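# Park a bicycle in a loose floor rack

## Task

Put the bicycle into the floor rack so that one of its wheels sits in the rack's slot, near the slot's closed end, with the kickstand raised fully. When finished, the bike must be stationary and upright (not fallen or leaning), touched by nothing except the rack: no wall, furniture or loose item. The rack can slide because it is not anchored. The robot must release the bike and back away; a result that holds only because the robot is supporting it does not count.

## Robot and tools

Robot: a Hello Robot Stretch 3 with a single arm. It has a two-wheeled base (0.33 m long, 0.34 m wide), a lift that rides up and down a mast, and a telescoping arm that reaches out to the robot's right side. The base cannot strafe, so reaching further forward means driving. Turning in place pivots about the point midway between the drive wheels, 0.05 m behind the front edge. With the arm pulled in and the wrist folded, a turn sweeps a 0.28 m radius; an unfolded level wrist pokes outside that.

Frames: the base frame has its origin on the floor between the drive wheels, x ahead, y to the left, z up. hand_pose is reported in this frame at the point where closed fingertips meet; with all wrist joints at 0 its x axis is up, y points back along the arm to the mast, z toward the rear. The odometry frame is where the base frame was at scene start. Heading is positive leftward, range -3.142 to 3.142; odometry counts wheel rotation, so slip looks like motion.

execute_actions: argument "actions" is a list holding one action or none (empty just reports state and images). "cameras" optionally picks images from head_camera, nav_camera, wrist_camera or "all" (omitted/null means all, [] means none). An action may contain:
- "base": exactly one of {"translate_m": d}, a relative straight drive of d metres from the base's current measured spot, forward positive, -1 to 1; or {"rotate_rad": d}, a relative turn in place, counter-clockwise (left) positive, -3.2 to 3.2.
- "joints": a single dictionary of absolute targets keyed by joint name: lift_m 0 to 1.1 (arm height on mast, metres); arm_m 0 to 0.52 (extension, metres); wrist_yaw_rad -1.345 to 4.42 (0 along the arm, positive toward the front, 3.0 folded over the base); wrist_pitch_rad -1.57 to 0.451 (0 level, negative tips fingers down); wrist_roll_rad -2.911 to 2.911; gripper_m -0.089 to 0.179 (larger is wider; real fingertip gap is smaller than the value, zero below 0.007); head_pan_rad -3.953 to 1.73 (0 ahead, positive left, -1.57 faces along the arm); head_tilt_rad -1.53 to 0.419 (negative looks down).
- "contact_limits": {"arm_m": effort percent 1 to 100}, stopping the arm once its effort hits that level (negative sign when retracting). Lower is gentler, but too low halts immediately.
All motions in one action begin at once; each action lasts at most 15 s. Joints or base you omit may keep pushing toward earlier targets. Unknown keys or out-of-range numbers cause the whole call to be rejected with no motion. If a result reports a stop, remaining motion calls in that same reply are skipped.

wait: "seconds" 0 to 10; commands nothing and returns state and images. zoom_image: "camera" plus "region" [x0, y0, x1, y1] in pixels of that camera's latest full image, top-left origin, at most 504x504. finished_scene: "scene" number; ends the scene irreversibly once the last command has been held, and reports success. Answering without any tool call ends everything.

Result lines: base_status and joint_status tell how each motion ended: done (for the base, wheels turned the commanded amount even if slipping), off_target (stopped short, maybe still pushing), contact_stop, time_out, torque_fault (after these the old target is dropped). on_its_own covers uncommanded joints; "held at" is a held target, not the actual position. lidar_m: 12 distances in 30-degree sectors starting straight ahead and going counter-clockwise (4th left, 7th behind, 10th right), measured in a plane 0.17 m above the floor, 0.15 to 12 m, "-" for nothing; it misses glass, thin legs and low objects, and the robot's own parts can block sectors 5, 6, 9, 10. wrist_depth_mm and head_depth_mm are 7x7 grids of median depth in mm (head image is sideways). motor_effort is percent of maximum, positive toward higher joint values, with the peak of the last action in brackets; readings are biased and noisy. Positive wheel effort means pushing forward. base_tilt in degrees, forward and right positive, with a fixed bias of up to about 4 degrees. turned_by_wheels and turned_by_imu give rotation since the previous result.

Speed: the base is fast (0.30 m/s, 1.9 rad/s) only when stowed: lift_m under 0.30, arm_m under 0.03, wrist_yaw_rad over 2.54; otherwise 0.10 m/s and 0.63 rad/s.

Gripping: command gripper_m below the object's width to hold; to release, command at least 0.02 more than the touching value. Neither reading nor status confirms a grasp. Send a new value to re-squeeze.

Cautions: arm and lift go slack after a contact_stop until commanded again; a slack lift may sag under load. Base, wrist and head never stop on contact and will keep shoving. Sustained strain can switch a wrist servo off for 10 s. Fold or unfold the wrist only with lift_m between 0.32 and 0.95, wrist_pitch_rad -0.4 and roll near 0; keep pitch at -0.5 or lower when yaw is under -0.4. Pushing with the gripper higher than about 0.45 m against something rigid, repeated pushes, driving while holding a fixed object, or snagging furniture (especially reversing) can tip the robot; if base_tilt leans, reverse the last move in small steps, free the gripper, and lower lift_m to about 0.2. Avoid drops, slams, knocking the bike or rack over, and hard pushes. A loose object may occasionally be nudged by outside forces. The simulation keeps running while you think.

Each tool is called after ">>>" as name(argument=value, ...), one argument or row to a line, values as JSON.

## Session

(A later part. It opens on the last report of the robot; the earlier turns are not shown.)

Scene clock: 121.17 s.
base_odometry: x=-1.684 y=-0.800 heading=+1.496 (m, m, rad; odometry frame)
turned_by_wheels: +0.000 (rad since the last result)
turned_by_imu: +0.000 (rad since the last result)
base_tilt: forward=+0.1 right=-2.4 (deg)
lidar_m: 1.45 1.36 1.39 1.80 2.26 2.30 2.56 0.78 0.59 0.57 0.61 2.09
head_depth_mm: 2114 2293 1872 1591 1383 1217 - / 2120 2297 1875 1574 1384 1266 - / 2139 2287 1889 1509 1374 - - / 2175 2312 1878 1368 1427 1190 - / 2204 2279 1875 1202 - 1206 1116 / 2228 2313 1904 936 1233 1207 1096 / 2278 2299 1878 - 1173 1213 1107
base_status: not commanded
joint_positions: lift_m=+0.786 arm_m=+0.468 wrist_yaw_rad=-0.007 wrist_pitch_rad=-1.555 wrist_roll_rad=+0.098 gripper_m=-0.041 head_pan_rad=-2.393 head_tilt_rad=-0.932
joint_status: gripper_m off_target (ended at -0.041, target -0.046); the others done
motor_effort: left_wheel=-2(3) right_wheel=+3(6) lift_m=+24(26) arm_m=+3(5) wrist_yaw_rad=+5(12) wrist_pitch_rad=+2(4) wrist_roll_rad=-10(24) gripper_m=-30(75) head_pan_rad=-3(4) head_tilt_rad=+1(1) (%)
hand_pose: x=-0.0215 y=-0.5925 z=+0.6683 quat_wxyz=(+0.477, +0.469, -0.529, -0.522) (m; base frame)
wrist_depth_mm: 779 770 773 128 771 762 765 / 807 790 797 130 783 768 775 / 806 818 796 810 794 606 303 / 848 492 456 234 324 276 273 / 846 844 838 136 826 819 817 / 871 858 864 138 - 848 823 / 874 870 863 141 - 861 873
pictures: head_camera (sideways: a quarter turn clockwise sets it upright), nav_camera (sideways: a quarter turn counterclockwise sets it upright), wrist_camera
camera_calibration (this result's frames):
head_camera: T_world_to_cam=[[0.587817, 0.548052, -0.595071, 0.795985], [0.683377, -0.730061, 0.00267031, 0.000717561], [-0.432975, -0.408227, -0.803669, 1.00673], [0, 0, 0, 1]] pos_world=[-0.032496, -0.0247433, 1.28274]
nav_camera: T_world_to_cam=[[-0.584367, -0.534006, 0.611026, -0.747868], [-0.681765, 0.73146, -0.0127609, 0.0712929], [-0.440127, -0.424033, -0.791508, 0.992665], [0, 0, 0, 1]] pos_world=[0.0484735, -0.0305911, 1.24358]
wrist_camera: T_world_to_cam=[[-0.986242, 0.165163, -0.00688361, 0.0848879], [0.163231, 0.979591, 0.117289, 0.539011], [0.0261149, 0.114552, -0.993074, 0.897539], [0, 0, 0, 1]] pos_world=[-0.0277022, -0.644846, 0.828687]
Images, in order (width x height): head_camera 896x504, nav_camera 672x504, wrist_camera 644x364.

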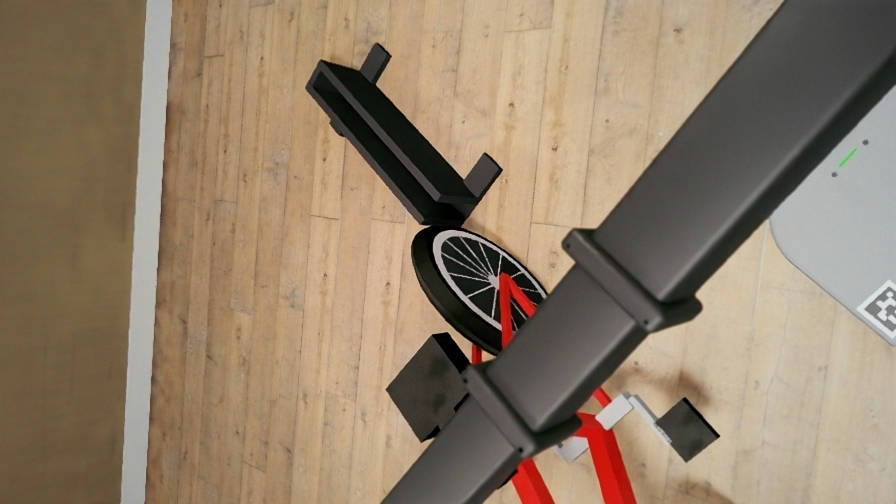

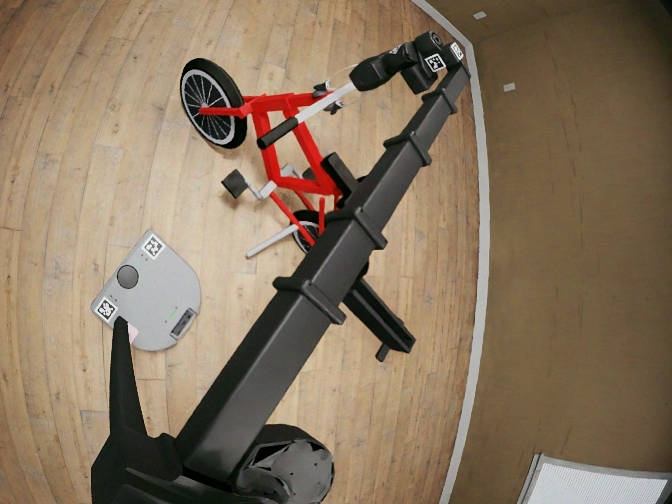

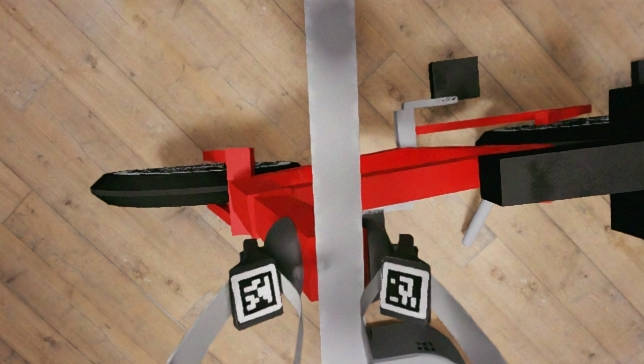

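>>> execute_actions(
  actions=[],
)

Scene clock: 122.17 s.
base_odometry: x=-1.684 y=-0.800 heading=+1.496 (m, m, rad; odometry frame)
turned_by_wheels: +0.000 (rad since the last result)
turned_by_imu: +0.000 (rad since the last result)
base_tilt: forward=+0.1 right=-2.3 (deg)
lidar_m: 1.45 1.36 1.39 1.79 2.26 2.30 2.56 0.78 0.59 0.57 0.61 2.09
head_depth_mm: 2088 2287 1878 1592 1386 1223 - / 2108 2273 1867 1591 1385 1263 - / 2168 2284 1886 1510 1388 - - / 2168 2288 1871 1372 1426 1193 - / 2209 2318 1896 1194 - 1201 1116 / 2246 2320 1897 939 1230 1207 1104 / 2288 2325 1893 - 1173 1214 1103
base_status: not commanded
joint_positions: lift_m=+0.786 arm_m=+0.468 wrist_yaw_rad=-0.007 wrist_pitch_rad=-1.555 wrist_roll_rad=+0.098 gripper_m=-0.036 head_pan_rad=-2.393 head_tilt_rad=-0.932
joint_status: gripper_m off_target (ended at -0.041, target -0.046); the others done
on_its_own: gripper_m is held at -0.036, not at your -0.046, by its stall guard, which is still easing
motor_effort: left_wheel=-2(3) right_wheel=+3(6) lift_m=+24(26) arm_m=+3(5) wrist_yaw_rad=+6(12) wrist_pitch_rad=+2(4) wrist_roll_rad=-10(24) gripper_m=-8(75) head_pan_rad=-3(4) head_tilt_rad=+1(1) (%)
hand_pose: x=-0.0215 y=-0.5925 z=+0.6683 quat_wxyz=(+0.477, +0.469, -0.529, -0.522) (m; base frame)
wrist_depth_mm: 773 785 771 128 767 757 761 / 784 793 793 130 781 782 780 / 820 815 806 793 792 601 302 / 818 492 459 234 324 276 273 / 843 851 826 136 829 826 811 / 862 846 852 138 - 843 834 / 867 865 869 141 - 860 854
pictures: head_camera (sideways: a quarter turn clockwise sets it upright), nav_camera (sideways: a quarter turn counterclockwise sets it upright), wrist_camera
camera_calibration (this result's frames):
head_camera: T_world_to_cam=[[0.587817, 0.548052, -0.595071, 0.795985], [0.683377, -0.730061, 0.00267031, 0.00071756], [-0.432975, -0.408227, -0.803669, 1.00673], [0, 0, 0, 1]] pos_world=[-0.032496, -0.0247433, 1.28274]
nav_camera: T_world_to_cam=[[-0.584367, -0.534006, 0.611026, -0.747868], [-0.681765, 0.73146, -0.0127609, 0.0712929], [-0.440127, -0.424033, -0.791508, 0.992664], [0, 0, 0, 1]] pos_world=[0.0484736, -0.030591, 1.24358]
wrist_camera: T_world_to_cam=[[-0.986242, 0.165163, -0.00688362, 0.084888], [0.163231, 0.979591, 0.117289, 0.539011], [0.0261149, 0.114551, -0.993074, 0.897541], [0, 0, 0, 1]] pos_world=[-0.0277022, -0.644846, 0.828689]
Images, in order (width x height): head_camera 896x504, nav_camera 672x504, wrist_camera 644x364.

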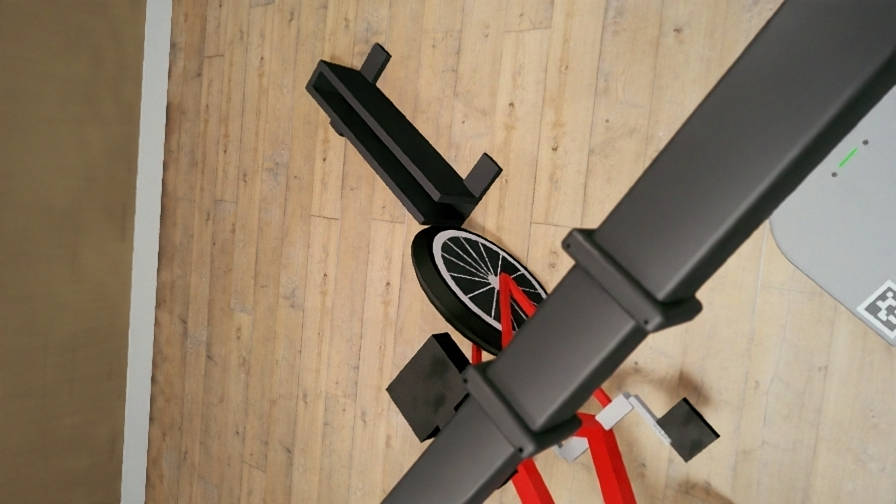

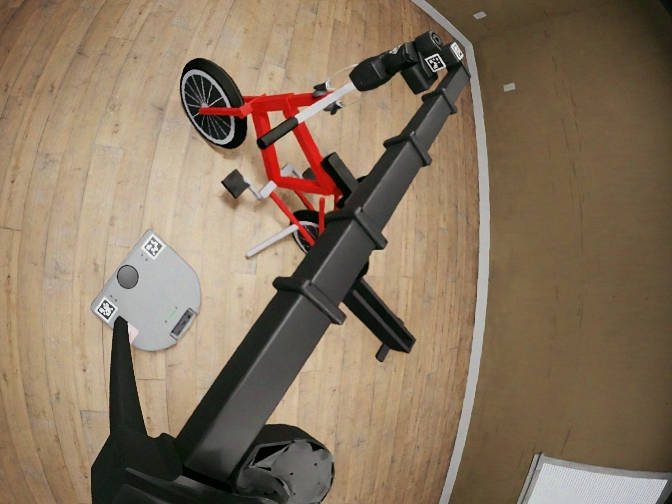

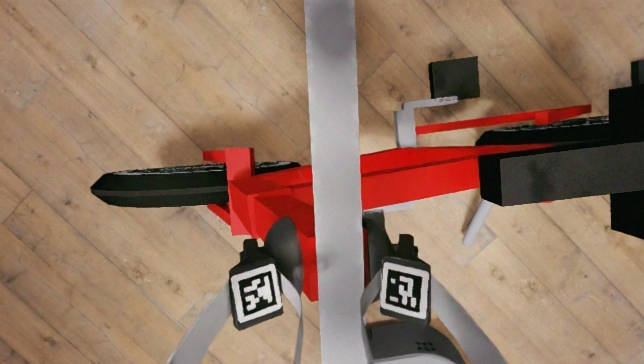

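>>> execute_actions(
  actions=[
    {"base": {"translate_m": -0.07}, "joints": {"arm_m": 0.461, "gripper_m": -0.05, "wrist_roll_rad": 0.09}},
  ],
  cameras=["head_camera", "wrist_camera"],
)

Scene clock: 124.27 s.
base_odometry: x=-1.689 y=-0.870 heading=+1.496 (m, m, rad; odometry frame)
turned_by_wheels: +0.000 (rad since the last result)
turned_by_imu: +0.000 (rad since the last result)
base_tilt: forward=+0.1 right=-2.3 (deg)
lidar_m: 1.51 1.42 1.45 1.88 2.22 2.26 2.49 0.78 0.59 0.56 0.60 2.18
head_depth_mm: 2030 2225 1872 1595 1382 1217 - / 2076 2255 1877 1572 1384 1262 - / 2106 2283 1887 1490 1390 - - / 2123 2300 1880 1362 1423 - - / 2171 2300 1901 1212 - 1213 1121 / 2206 2297 1896 940 1316 1204 1099 / 2210 2293 1890 - 1155 1207 1107
base_status: done
joint_positions: lift_m=+0.786 arm_m=+0.461 wrist_yaw_rad=-0.007 wrist_pitch_rad=-1.553 wrist_roll_rad=+0.106 gripper_m=-0.042 head_pan_rad=-2.393 head_tilt_rad=-0.932
joint_status: gripper_m off_target (ended at -0.042, target -0.050); the others done
on_its_own: gripper_m is held at -0.043, not at your -0.050, by its stall guard, which is still easing
motor_effort: left_wheel=-2(9) right_wheel=+3(14) lift_m=+23(24) arm_m=-2(2) wrist_yaw_rad=+6(7) wrist_pitch_rad=+1(2) wrist_roll_rad=-9(9) gripper_m=-30(91) head_pan_rad=-2(3) head_tilt_rad=+2(1) (%)
hand_pose: x=-0.0215 y=-0.5866 z=+0.6682 quat_wxyz=(+0.475, +0.467, -0.532, -0.523) (m; base frame)
wrist_depth_mm: 794 796 782 128 779 769 756 / 798 796 803 131 779 789 784 / 816 821 822 801 799 598 299 / 830 490 464 273 325 283 272 / 849 858 847 136 816 811 807 / 865 864 851 138 - 846 839 / 886 885 888 141 - 852 833
pictures: head_camera (sideways: a quarter turn clockwise sets it upright), wrist_camera
camera_calibration (this result's frames):
head_camera: T_world_to_cam=[[0.587793, 0.548016, -0.595129, 0.79606], [0.683368, -0.73007, 0.00267004, 0.000717963], [-0.433022, -0.408261, -0.803626, 1.00667], [0, 0, 0, 1]] pos_world=[-0.0324974, -0.0247438, 1.28275]
wrist_camera: T_world_to_cam=[[-0.985022, 0.172272, -0.0073568, 0.0884162], [0.170296, 0.978645, 0.115122, 0.534249], [0.027032, 0.112145, -0.993324, 0.895631], [0, 0, 0, 1]] pos_world=[-0.0280995, -0.638512, 0.828798]
Images, in order (width x height): head_camera 896x504, wrist_camera 644x364.

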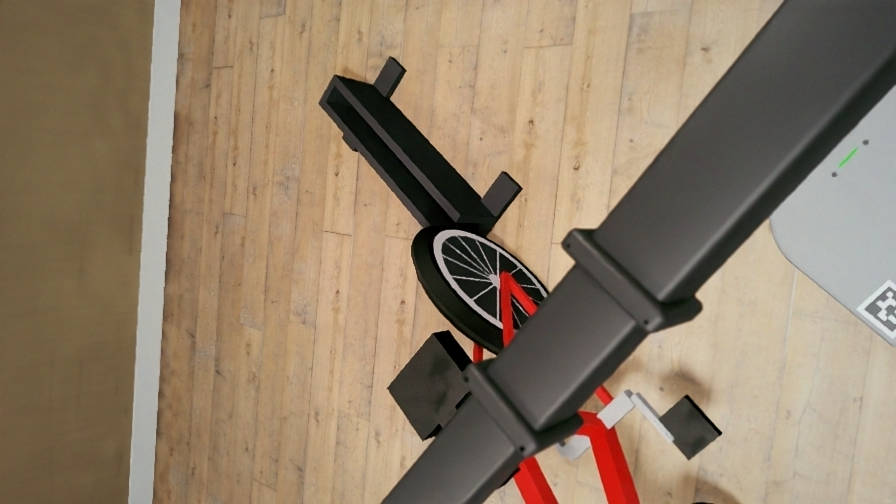

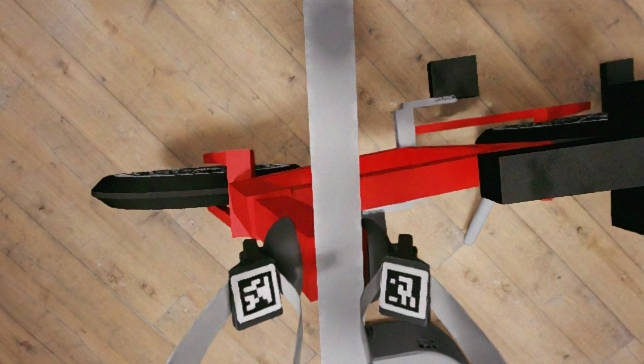

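>>> zoom_image(
  camera="head_camera",
  region=[390, 160, 560, 320],
)

Region (390, 160, 560, 320) of head_camera's 896x504 image, scaled by 2.965, with more detail than that image has; it fills the top 474 rows of this view, and the rest is white.

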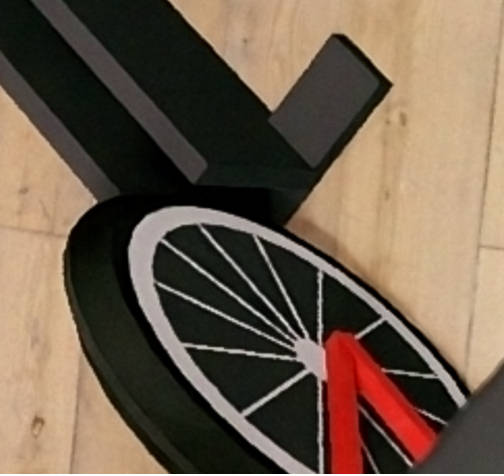

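>>> execute_actions(
  actions=[
    {"base": {"translate_m": -0.06}, "joints": {"arm_m": 0.455, "gripper_m": -0.046, "wrist_roll_rad": 0.09}},
  ],
  cameras=["head_camera", "wrist_camera"],
)

Scene clock: 126.63 s.
base_odometry: x=-1.693 y=-0.930 heading=+1.495 (m, m, rad; odometry frame)
turned_by_wheels: +0.000 (rad since the last result)
turned_by_imu: +0.000 (rad since the last result)
base_tilt: forward=+0.2 right=-2.3 (deg)
lidar_m: 1.57 1.47 1.50 1.94 2.19 2.23 2.45 0.78 0.58 0.56 0.59 2.26
head_depth_mm: 2010 2217 1873 1585 1376 1216 - / 2050 2228 1890 1581 1382 1256 - / 2050 2238 1865 1508 1381 - - / 2068 2291 1884 1351 1417 - - / 2094 2300 1906 1192 - 1202 1116 / 2167 2310 1878 938 1224 1185 1093 / 2174 2302 1891 - 1161 1229 1100
base_status: done
joint_positions: lift_m=+0.786 arm_m=+0.455 wrist_yaw_rad=-0.007 wrist_pitch_rad=-1.553 wrist_roll_rad=+0.107 gripper_m=-0.038 head_pan_rad=-2.393 head_tilt_rad=-0.932
joint_status: gripper_m off_target (ended at -0.038, target -0.046); the others done
on_its_own: gripper_m is held at -0.039, not at your -0.046, by its stall guard, which is still easing
motor_effort: left_wheel=-2(10) right_wheel=+3(13) lift_m=+23(23) arm_m=-2(0) wrist_yaw_rad=+6(6) wrist_pitch_rad=+1(1) wrist_roll_rad=-10(9) gripper_m=-29(69) head_pan_rad=-4(3) head_tilt_rad=+1(1) (%)
hand_pose: x=-0.0215 y=-0.5806 z=+0.6683 quat_wxyz=(+0.475, +0.466, -0.532, -0.523) (m; base frame)
wrist_depth_mm: 792 784 773 129 777 770 758 / 795 790 786 131 787 774 761 / 806 810 819 803 795 601 289 / 842 492 455 273 326 286 273 / 849 859 831 136 831 829 828 / 858 853 867 138 - 842 839 / 881 879 861 140 - 860 847
pictures: head_camera (sideways: a quarter turn clockwise sets it upright), wrist_camera
camera_calibration (this result's frames):
head_camera: T_world_to_cam=[[0.587764, 0.547982, -0.595189, 0.796138], [0.683363, -0.730073, 0.00266977, 0.000718345], [-0.433068, -0.408299, -0.803582, 1.00662], [0, 0, 0, 1]] pos_world=[-0.0324985, -0.0247445, 1.28275]
wrist_camera: T_world_to_cam=[[-0.984769, 0.173712, -0.00737493, 0.0882366], [0.171725, 0.978391, 0.115163, 0.528231], [0.0272208, 0.112142, -0.993319, 0.894967], [0, 0, 0, 1]] pos_world=[-0.0281794, -0.632508, 0.828806]
Images, in order (width x height): head_camera 896x504, wrist_camera 644x364.

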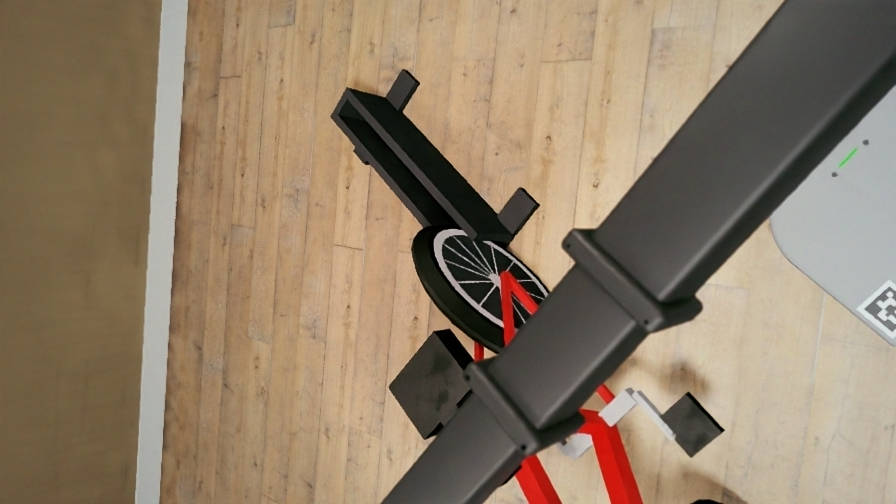

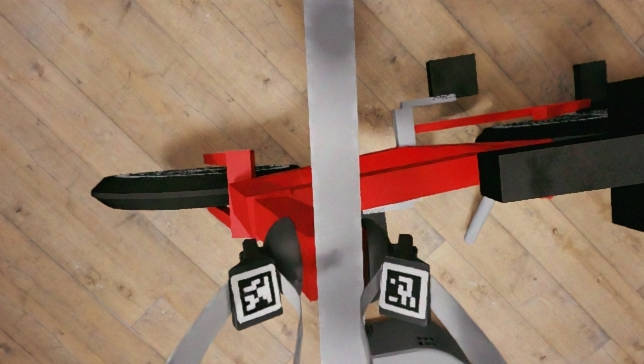

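>>> zoom_image(
  camera="head_camera",
  region=[400, 180, 560, 320],
)

>>> zoom_image(
  camera="head_camera",
  region=[320, 60, 440, 180],
)

Region (400, 180, 560, 320) of head_camera's 896x504 image, scaled by 3.150, with more detail than that image has; it fills the top 441 rows of this view, and the rest is white.

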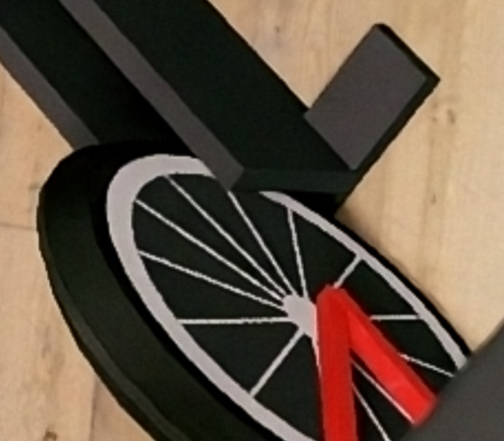

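Region (320, 60, 440, 180) of head_camera's 896x504 image, scaled by 4.200, with more detail than that image has.

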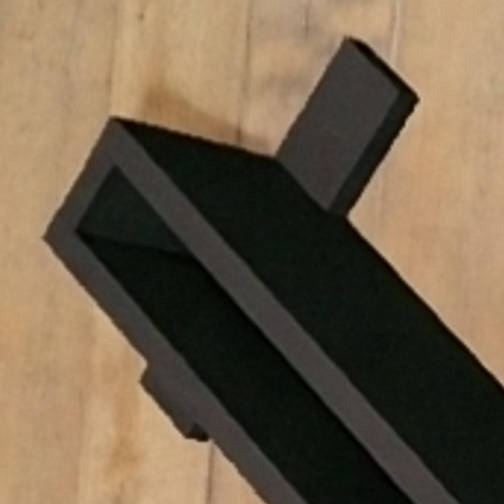

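>>> execute_actions(
  actions=[
    {"joints": {"arm_m": 0.472, "gripper_m": -0.05}},
  ],
  cameras=["head_camera", "wrist_camera"],
)

Scene clock: 128.67 s.
base_odometry: x=-1.693 y=-0.930 heading=+1.495 (m, m, rad; odometry frame)
turned_by_wheels: +0.000 (rad since the last result)
turned_by_imu: +0.000 (rad since the last result)
base_tilt: forward=+0.1 right=-2.3 (deg)
lidar_m: 1.56 1.47 1.49 1.94 2.19 2.23 2.44 0.78 0.58 0.56 0.59 2.25
head_depth_mm: 1985 2212 1876 1592 1377 1217 - / 2044 2209 1880 1578 1382 1261 - / 2055 2238 1889 1494 1387 - - / 2073 2262 1879 1362 1415 - - / 2116 2297 1876 1178 - 1203 1113 / 2151 2303 1901 948 1317 1209 1101 / 2157 2316 1895 - 1166 1211 1107
base_status: not commanded
joint_positions: lift_m=+0.786 arm_m=+0.472 wrist_yaw_rad=-0.007 wrist_pitch_rad=-1.554 wrist_roll_rad=+0.107 gripper_m=-0.048 head_pan_rad=-2.393 head_tilt_rad=-0.932
joint_status: all done
motor_effort: left_wheel=-2(2) right_wheel=+3(3) lift_m=+23(23) arm_m=+2(3) wrist_yaw_rad=+6(7) wrist_pitch_rad=+1(2) wrist_roll_rad=-10(10) gripper_m=-5(94) head_pan_rad=-3(3) head_tilt_rad=+2(1) (%)
hand_pose: x=-0.0215 y=-0.5969 z=+0.6683 quat_wxyz=(+0.475, +0.466, -0.532, -0.524) (m; base frame)
wrist_depth_mm: 781 773 787 131 772 758 757 / 779 788 808 132 777 781 775 / 808 815 803 790 791 603 299 / 832 524 461 284 324 276 272 / 848 835 846 136 829 808 830 / 877 855 857 138 - 835 847 / 869 880 867 139 - 862 848
pictures: head_camera (sideways: a quarter turn clockwise sets it upright), wrist_camera
camera_calibration (this result's frames):
head_camera: T_world_to_cam=[[0.587764, 0.547982, -0.595189, 0.796138], [0.683363, -0.730073, 0.00266977, 0.000718345], [-0.433068, -0.408299, -0.803582, 1.00662], [0, 0, 0, 1]] pos_world=[-0.0324985, -0.0247445, 1.28275]
wrist_camera: T_world_to_cam=[[-0.984711, 0.174045, -0.00727921, 0.091216], [0.17205, 0.978263, 0.115757, 0.543772], [0.0272679, 0.112735, -0.993251, 0.897122], [0, 0, 0, 1]] pos_world=[-0.0281972, -0.648965, 0.828786]
Images, in order (width x height): head_camera 896x504, wrist_camera 644x364.

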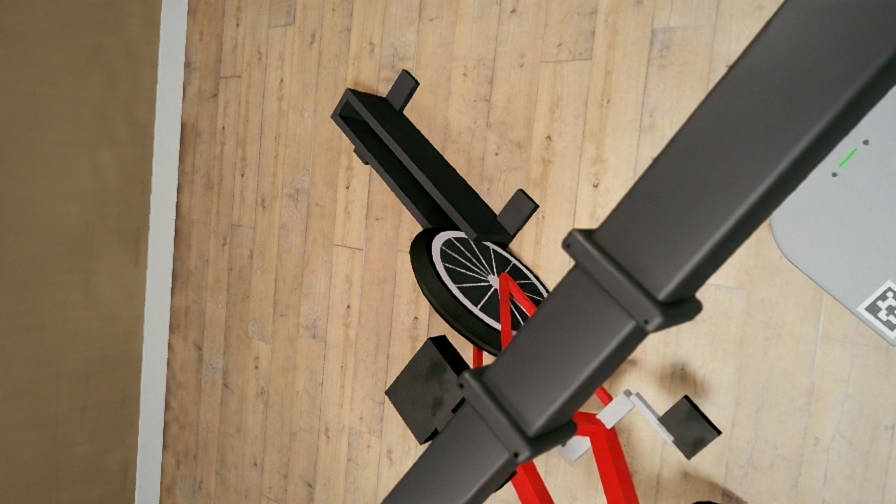

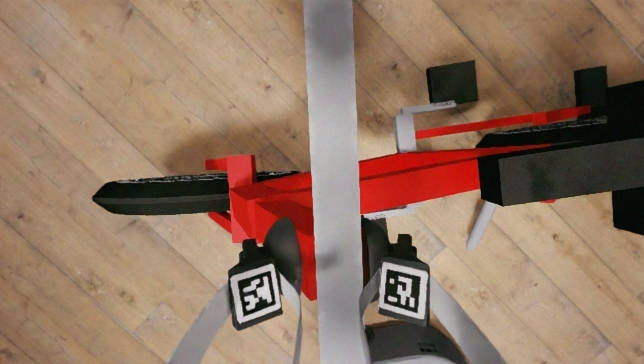

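>>> zoom_image(
  camera="head_camera",
  region=[400, 180, 560, 320],
)

Region (400, 180, 560, 320) of head_camera's 896x504 image, scaled by 3.150, with more detail than that image has; it fills the top 441 rows of this view, and the rest is white.

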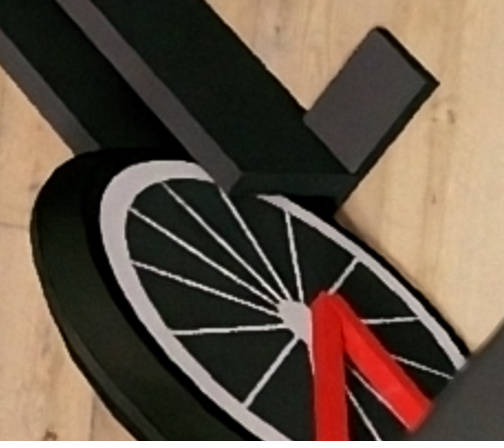

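>>> zoom_image(
  camera="wrist_camera",
  region=[464, 50, 644, 240],
)

Region (464, 50, 644, 240) of wrist_camera's 644x364 image, scaled by 2.653; it fills the left 477 columns of this view, and the rest is white.

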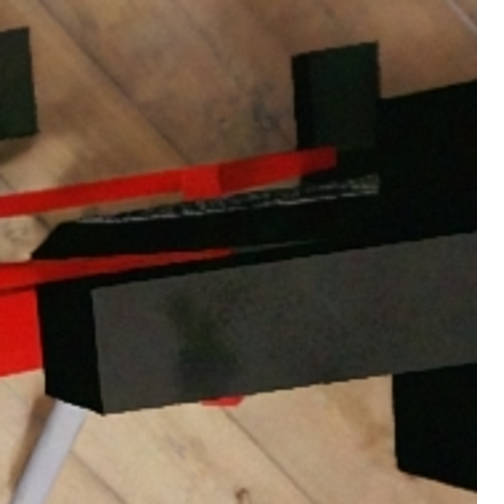

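>>> execute_actions(
  actions=[
    {"joints": {"arm_m": 0.456, "gripper_m": -0.046, "head_pan_rad": -1.88}},
  ],
  cameras=["head_camera", "wrist_camera"],
)

Scene clock: 131.03 s.
base_odometry: x=-1.693 y=-0.930 heading=+1.495 (m, m, rad; odometry frame)
turned_by_wheels: +0.000 (rad since the last result)
turned_by_imu: +0.000 (rad since the last result)
base_tilt: forward=+0.1 right=-2.3 (deg)
lidar_m: 1.56 1.47 1.50 1.94 2.19 2.23 2.45 0.78 0.58 0.56 0.59 2.26
head_depth_mm: 2089 2222 1870 1587 1360 - - / 2239 2278 1880 1386 1325 - - / 2385 2286 1871 954 - 1204 1140 / 2559 2281 1971 1292 1316 1229 1133 / 2701 2453 1857 1613 1348 1227 1100 / 2837 - 1793 874 1073 1234 1098 / 2687 2309 1883 1616 1071 1212 1098
base_status: not commanded
joint_positions: lift_m=+0.786 arm_m=+0.456 wrist_yaw_rad=-0.007 wrist_pitch_rad=-1.550 wrist_roll_rad=+0.108 gripper_m=-0.041 head_pan_rad=-1.887 head_tilt_rad=-0.932
joint_status: gripper_m off_target (ended at -0.041, target -0.046); the others done
motor_effort: left_wheel=-2(2) right_wheel=+3(3) lift_m=+23(23) arm_m=-2(3) wrist_yaw_rad=+7(6) wrist_pitch_rad=+0(1) wrist_roll_rad=-10(10) gripper_m=-27(63) head_pan_rad=+3(29) head_tilt_rad=+2(1) (%)
hand_pose: x=-0.0215 y=-0.5824 z=+0.6682 quat_wxyz=(+0.475, +0.466, -0.533, -0.523) (m; base frame)
wrist_depth_mm: 801 775 776 130 782 767 770 / 809 788 783 131 777 779 796 / 805 830 814 809 789 589 288 / 828 496 455 274 324 283 273 / 839 854 809 136 831 825 819 / 853 850 855 137 - 838 829 / 887 863 890 140 - 845 855
pictures: head_camera (sideways: a quarter turn clockwise sets it upright), wrist_camera
camera_calibration (this result's frames):
head_camera: T_world_to_cam=[[0.248738, 0.76412, -0.595189, 0.798206], [0.951495, -0.307654, 0.00266977, -0.000917261], [-0.181072, -0.566983, -0.803582, 1.00508], [0, 0, 0, 1]] pos_world=[-0.0156804, -0.0403454, 1.28275]
wrist_camera: T_world_to_cam=[[-0.984709, 0.174028, -0.00789437, 0.0890772], [0.172064, 0.978681, 0.112152, 0.532197], [0.0272436, 0.109078, -0.99366, 0.893555], [0, 0, 0, 1]] pos_world=[-0.0282003, -0.633821, 0.828906]
Images, in order (width x height): head_camera 896x504, wrist_camera 644x364.

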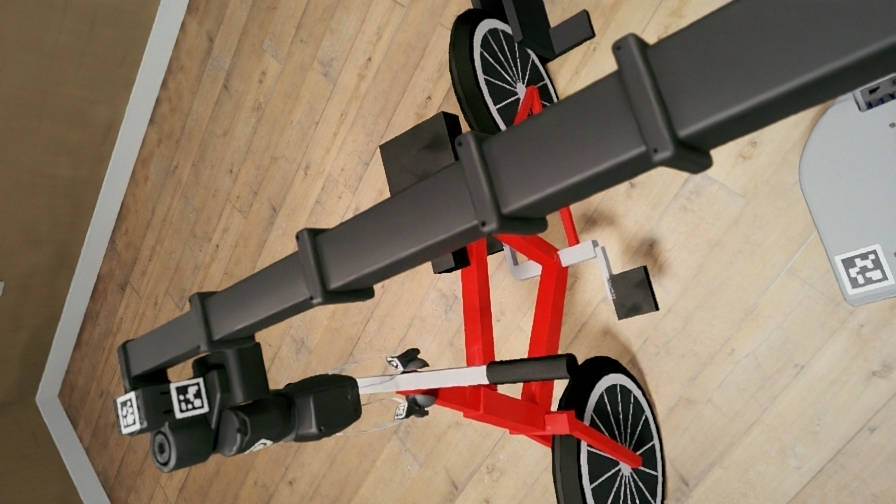

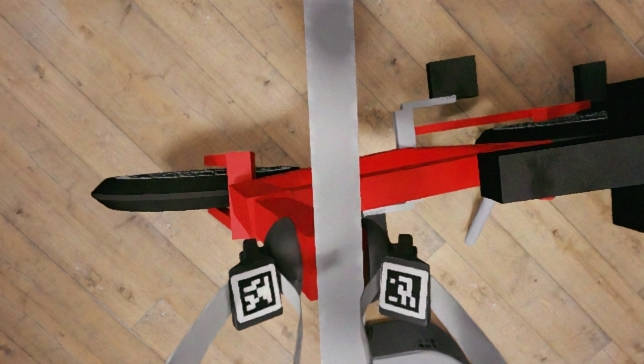

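>>> zoom_image(
  camera="head_camera",
  region=[460, 0, 600, 125],
)

>>> zoom_image(
  camera="head_camera",
  region=[545, 380, 675, 504],
)

Region (460, 0, 600, 125) of head_camera's 896x504 image, scaled by 3.600, with more detail than that image has; it fills the top 450 rows of this view, and the rest is white.

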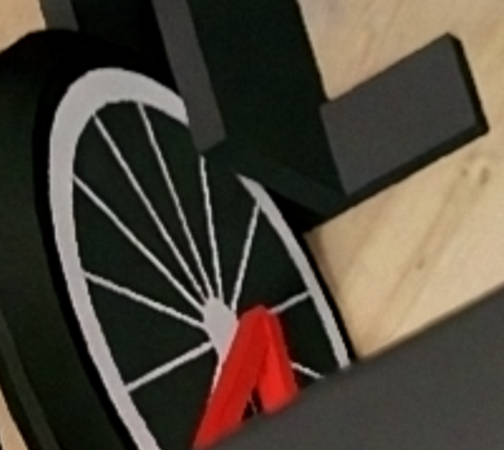

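Region (545, 380, 675, 504) of head_camera's 896x504 image, scaled by 3.877, with more detail than that image has; it fills the top 481 rows of this view, and the rest is white.

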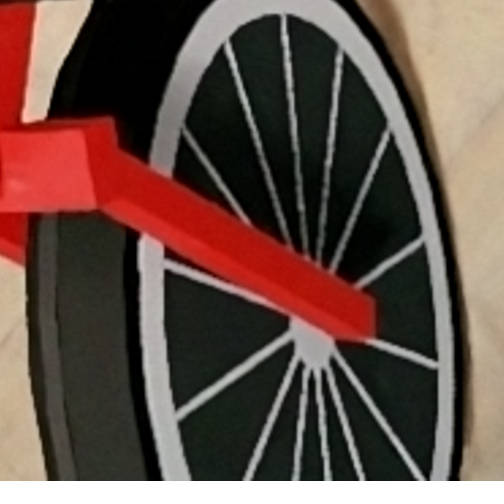

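>>> zoom_image(
  camera="head_camera",
  region=[490, 0, 550, 56],
)

Region (490, 0, 550, 56) of head_camera's 896x504 image, scaled by 8.400, with more detail than that image has; it fills the top 470 rows of this view, and the rest is white.

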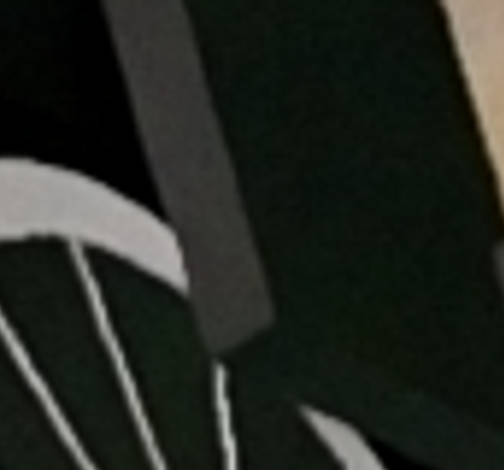

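>>> execute_actions(
  actions=[
    {"base": {"translate_m": -0.062}, "joints": {"arm_m": 0.449, "gripper_m": -0.05, "head_pan_rad": -2.40}},
  ],
  cameras=["head_camera", "wrist_camera"],
)

Scene clock: 135.23 s.
base_odometry: x=-1.698 y=-0.992 heading=+1.495 (m, m, rad; odometry frame)
turned_by_wheels: +0.000 (rad since the last result)
turned_by_imu: +0.000 (rad since the last result)
base_tilt: forward=+0.1 right=-2.4 (deg)
lidar_m: 1.62 1.52 1.55 2.00 2.16 2.19 2.38 0.78 0.58 0.55 0.58 2.34
head_depth_mm: 1970 2191 1873 1591 1383 1218 - / 1978 2219 1872 1581 1387 1264 - / 2005 2226 1873 1491 1381 - - / 2043 2244 1875 1348 1419 - - / 2056 2269 1899 1192 - 1208 1114 / 2067 2282 1895 939 1219 1193 1101 / 2138 2299 1888 - 1159 1209 1097
base_status: done
joint_positions: lift_m=+0.786 arm_m=+0.449 wrist_yaw_rad=-0.008 wrist_pitch_rad=-1.551 wrist_roll_rad=+0.109 gripper_m=-0.042 head_pan_rad=-2.393 head_tilt_rad=-0.932
joint_status: gripper_m off_target (ended at -0.042, target -0.050); the others done
on_its_own: gripper_m is held at -0.043, not at your -0.050, by its stall guard, which is still easing
motor_effort: left_wheel=-3(12) right_wheel=+5(24) lift_m=+22(23) arm_m=-2(4) wrist_yaw_rad=+7(8) wrist_pitch_rad=+0(0) wrist_roll_rad=-11(11) gripper_m=-30(98) head_pan_rad=-3(29) head_tilt_rad=+3(0) (%)
hand_pose: x=-0.0215 y=-0.5752 z=+0.6682 quat_wxyz=(+0.475, +0.465, -0.533, -0.524) (m; base frame)
wrist_depth_mm: 773 799 785 130 766 761 751 / 790 792 783 131 784 784 766 / 828 804 802 802 799 584 288 / 840 501 457 246 326 286 272 / 855 825 847 136 825 826 819 / 850 841 846 138 - 844 829 / 881 895 878 140 - 850 850
pictures: head_camera (sideways: a quarter turn clockwise sets it upright), wrist_camera
camera_calibration (this result's frames):
head_camera: T_world_to_cam=[[0.587698, 0.548042, -0.595199, 0.796152], [0.683444, -0.729998, 0.00266972, 0.000717917], [-0.433031, -0.408354, -0.803574, 1.00661], [0, 0, 0, 1]] pos_world=[-0.032496, -0.024749, 1.28275]
wrist_camera: T_world_to_cam=[[-0.984197, 0.176903, -0.00784784, 0.0894873], [0.174912, 0.978119, 0.112649, 0.524607], [0.0276041, 0.109496, -0.993604, 0.893016], [0, 0, 0, 1]] pos_world=[-0.0283379, -0.62674, 0.82891]
Images, in order (width x height): head_camera 896x504, wrist_camera 644x364.

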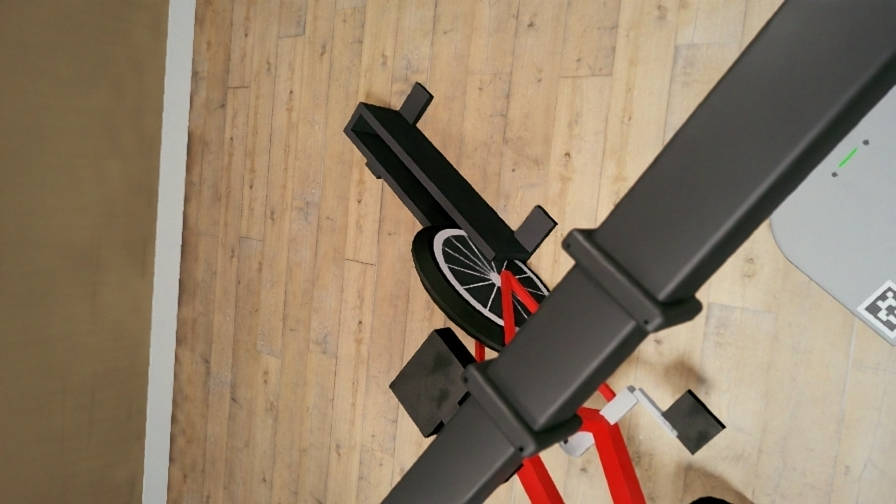

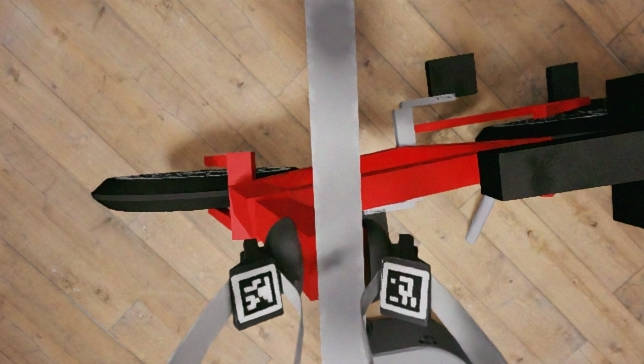

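>>> zoom_image(
  camera="head_camera",
  region=[410, 190, 570, 320],
)

>>> zoom_image(
  camera="head_camera",
  region=[330, 70, 450, 190],
)

Region (410, 190, 570, 320) of head_camera's 896x504 image, scaled by 3.150, with more detail than that image has; it fills the top 410 rows of this view, and the rest is white.

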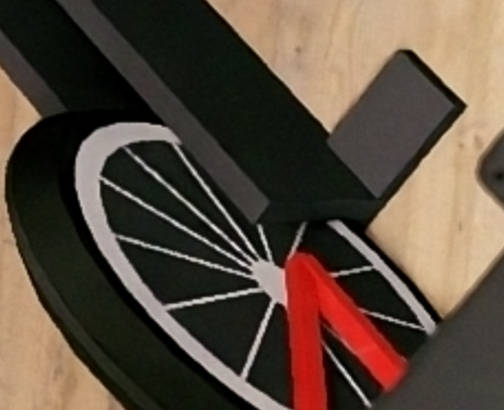

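Region (330, 70, 450, 190) of head_camera's 896x504 image, scaled by 4.200, with more detail than that image has.

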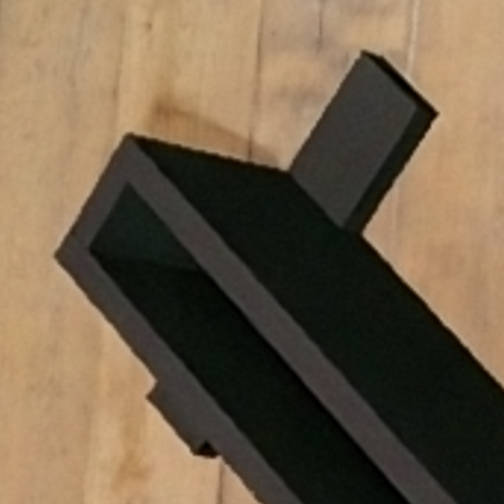

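>>> execute_actions(
  actions=[
    {"joints": {"arm_m": 0.444, "gripper_m": -0.046, "wrist_roll_rad": -0.008, "head_pan_rad": -1.90}},
  ],
  cameras=["head_camera", "wrist_camera"],
)

Scene clock: 136.67 s.
base_odometry: x=-1.698 y=-0.992 heading=+1.495 (m, m, rad; odometry frame)
turned_by_wheels: +0.000 (rad since the last result)
turned_by_imu: +0.000 (rad since the last result)
base_tilt: forward=+0.1 right=-2.3 (deg)
lidar_m: 1.61 1.52 1.55 2.00 2.16 2.20 2.40 0.78 0.58 0.56 0.58 2.34
head_depth_mm: 2024 2206 1891 1597 1356 1258 - / 2173 2293 1898 1219 1320 - - / 2318 2265 1888 960 - 1200 1135 / 2478 2297 1984 1367 1320 1233 1128 / 2629 2454 1845 1599 1340 1219 1099 / 2783 - 1856 856 1058 1233 1098 / 2763 2340 1881 1616 1047 1209 1095
base_status: not commanded
joint_positions: lift_m=+0.786 arm_m=+0.444 wrist_yaw_rad=-0.011 wrist_pitch_rad=-1.555 wrist_roll_rad=+0.017 gripper_m=-0.042 head_pan_rad=-1.907 head_tilt_rad=-0.932
joint_status: wrist_roll_rad off_target (ended at +0.017, target -0.008); the others done
motor_effort: left_wheel=-3(4) right_wheel=+5(5) lift_m=+23(23) arm_m=-2(0) wrist_yaw_rad=+10(12) wrist_pitch_rad=+2(2) wrist_roll_rad=-14(24) gripper_m=-11(64) head_pan_rad=+2(33) head_tilt_rad=+2(1) (%)
hand_pose: x=-0.0214 y=-0.5692 z=+0.6683 quat_wxyz=(+0.497, +0.489, -0.511, -0.503) (m; base frame)
wrist_depth_mm: 781 779 767 126 783 763 751 / 795 810 785 128 778 780 773 / 817 802 799 809 791 792 478 / 837 490 424 221 326 287 272 / 835 857 835 136 819 816 815 / 873 859 849 138 - 849 830 / 899 874 871 142 847 863 860
pictures: head_camera (sideways: a quarter turn clockwise sets it upright), wrist_camera
camera_calibration (this result's frames):
head_camera: T_world_to_cam=[[0.263973, 0.758984, -0.595199, 0.798127], [0.94515, -0.326627, 0.00266972, -0.000878492], [-0.192382, -0.563257, -0.803574, 1.00514], [0, 0, 0, 1]] pos_world=[-0.0164832, -0.0399019, 1.28275]
wrist_camera: T_world_to_cam=[[-0.996094, 0.0881082, -0.00574727, 0.0362888], [0.0868434, 0.989392, 0.116453, 0.520655], [0.0159468, 0.115499, -0.99318, 0.895312], [0, 0, 0, 1]] pos_world=[-0.0233457, -0.621737, 0.828782]
Images, in order (width x height): head_camera 896x504, wrist_camera 644x364.

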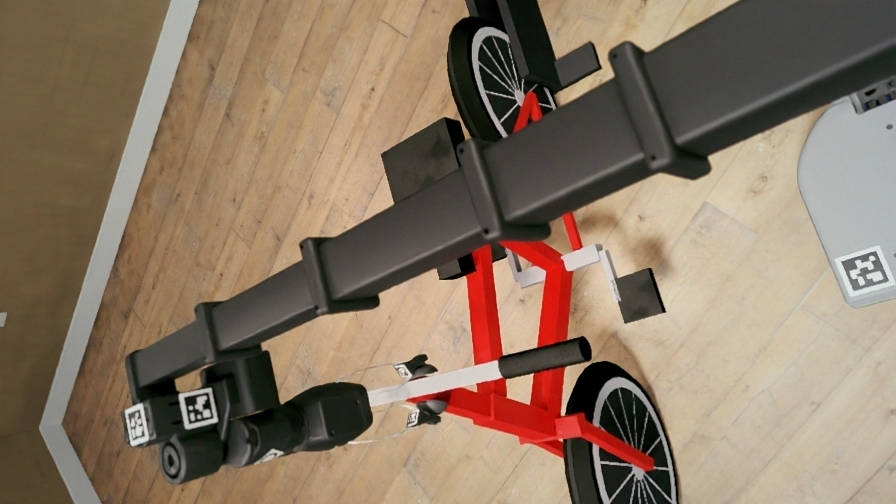

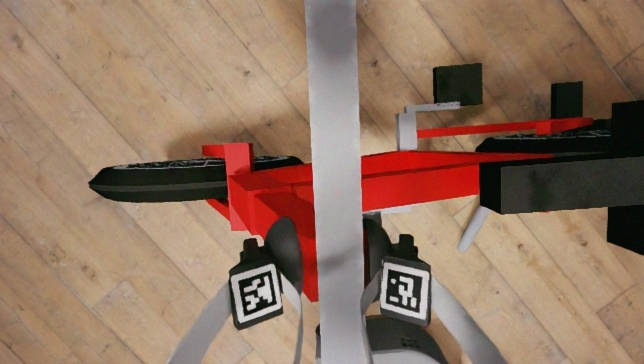

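>>> zoom_image(
  camera="head_camera",
  region=[460, 0, 600, 130],
)

>>> zoom_image(
  camera="head_camera",
  region=[555, 360, 695, 504],
)

>>> zoom_image(
  camera="wrist_camera",
  region=[80, 100, 584, 240],
)

Region (460, 0, 600, 130) of head_camera's 896x504 image, scaled by 3.600, with more detail than that image has; it fills the top 468 rows of this view, and the rest is white.

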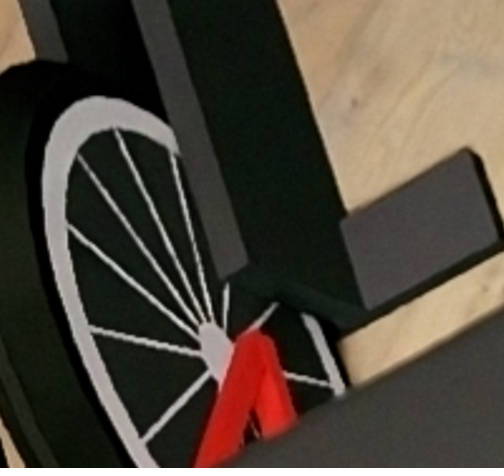

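Region (555, 360, 695, 504) of head_camera's 896x504 image, scaled by 3.500, with more detail than that image has; it fills the left 490 columns of this view, and the rest is white.

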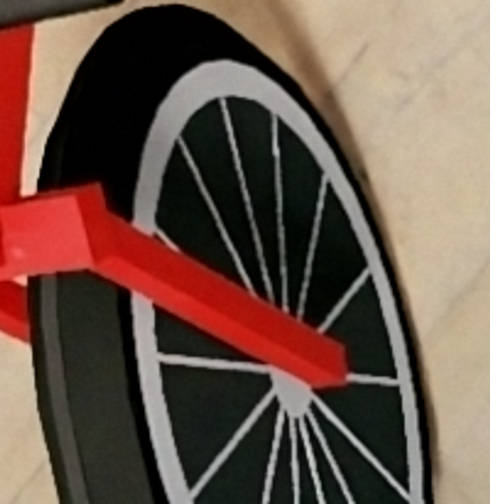

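Region (80, 100, 584, 240) of wrist_camera's 644x364 image, scaled by 1.000.

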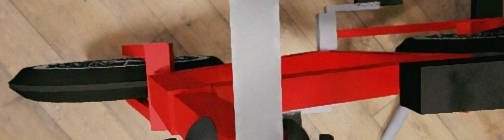

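>>> execute_actions(
  actions=[
    {"joints": {"arm_m": 0.465, "gripper_m": -0.05, "wrist_roll_rad": -0.105}},
  ],
  cameras=["head_camera", "wrist_camera"],
)

Scene clock: 139.53 s.
base_odometry: x=-1.698 y=-0.992 heading=+1.495 (m, m, rad; odometry frame)
turned_by_wheels: +0.000 (rad since the last result)
turned_by_imu: +0.000 (rad since the last result)
base_tilt: forward=+0.1 right=-2.4 (deg)
lidar_m: 1.62 1.52 1.55 2.01 2.15 2.19 2.38 0.79 0.58 0.57 0.59 2.33
head_depth_mm: 2036 2199 1879 1387 1356 1263 - / 2144 2288 1886 1197 1319 - - / 2327 2286 1895 953 - 1212 1139 / 2469 2306 1992 1122 1317 1220 1133 / 2630 2445 1849 1600 1345 1228 1104 / 2780 - 1859 867 1110 1228 1101 / 2757 2319 1866 1604 1054 1195 1110
base_status: not commanded
joint_positions: lift_m=+0.786 arm_m=+0.465 wrist_yaw_rad=-0.009 wrist_pitch_rad=-1.557 wrist_roll_rad=-0.083 gripper_m=-0.045 head_pan_rad=-1.907 head_tilt_rad=-0.932
joint_status: wrist_roll_rad off_target (ended at -0.083, target -0.105); gripper_m off_target (ended at -0.045, target -0.050); the others done
motor_effort: left_wheel=-3(3) right_wheel=+5(5) lift_m=+23(22) arm_m=+3(2) wrist_yaw_rad=+8(13) wrist_pitch_rad=+3(3) wrist_roll_rad=-12(25) gripper_m=-28(94) head_pan_rad=+3(3) head_tilt_rad=+1(1) (%)
hand_pose: x=-0.0214 y=-0.5889 z=+0.6684 quat_wxyz=(+0.522, +0.515, -0.484, -0.478) (m; base frame)
wrist_depth_mm: 785 777 779 126 759 761 755 / 804 789 785 128 783 785 789 / 809 825 813 810 812 786 779 / 824 483 421 220 517 378 298 / 845 843 821 135 819 672 279 / 867 876 856 138 - 839 847 / 868 884 872 141 861 848 853
pictures: head_camera (sideways: a quarter turn clockwise sets it upright), wrist_camera
camera_calibration (this result's frames):
head_camera: T_world_to_cam=[[0.263915, 0.759004, -0.595199, 0.798127], [0.945174, -0.326555, 0.00266972, -0.000878643], [-0.192339, -0.563271, -0.803574, 1.00514], [0, 0, 0, 1]] pos_world=[-0.0164802, -0.0399036, 1.28275]
wrist_camera: T_world_to_cam=[[-0.999897, -0.0137219, -0.00426294, -0.0230317], [-0.0141327, 0.99275, 0.119362, 0.538059], [0.00259416, 0.11941, -0.992842, 0.899443], [0, 0, 0, 1]] pos_world=[-0.0177584, -0.641876, 0.828683]
Images, in order (width x height): head_camera 896x504, wrist_camera 644x364.

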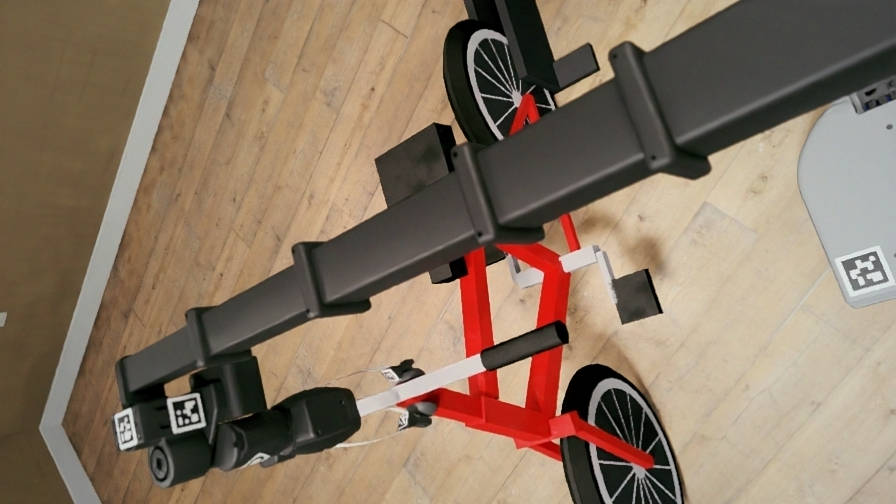

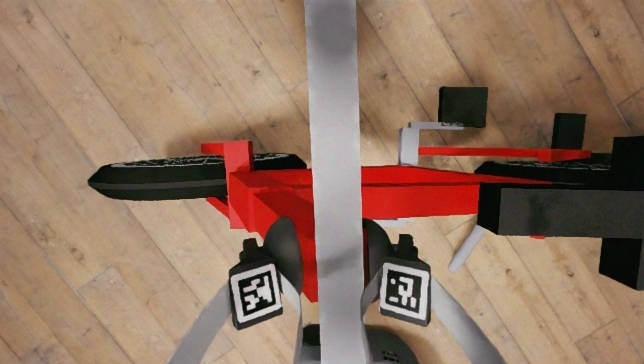

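>>> zoom_image(
  camera="head_camera",
  region=[460, 0, 600, 130],
)

Region (460, 0, 600, 130) of head_camera's 896x504 image, scaled by 3.600, with more detail than that image has; it fills the top 468 rows of this view, and the rest is white.

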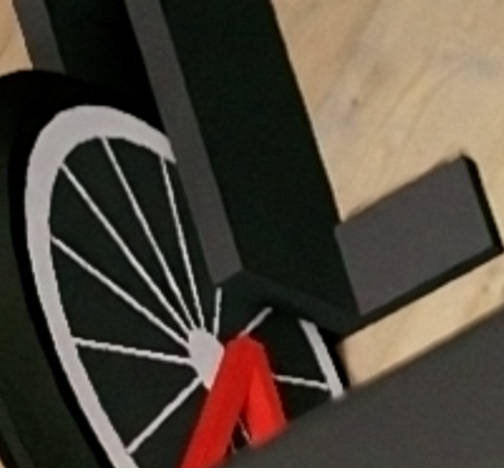

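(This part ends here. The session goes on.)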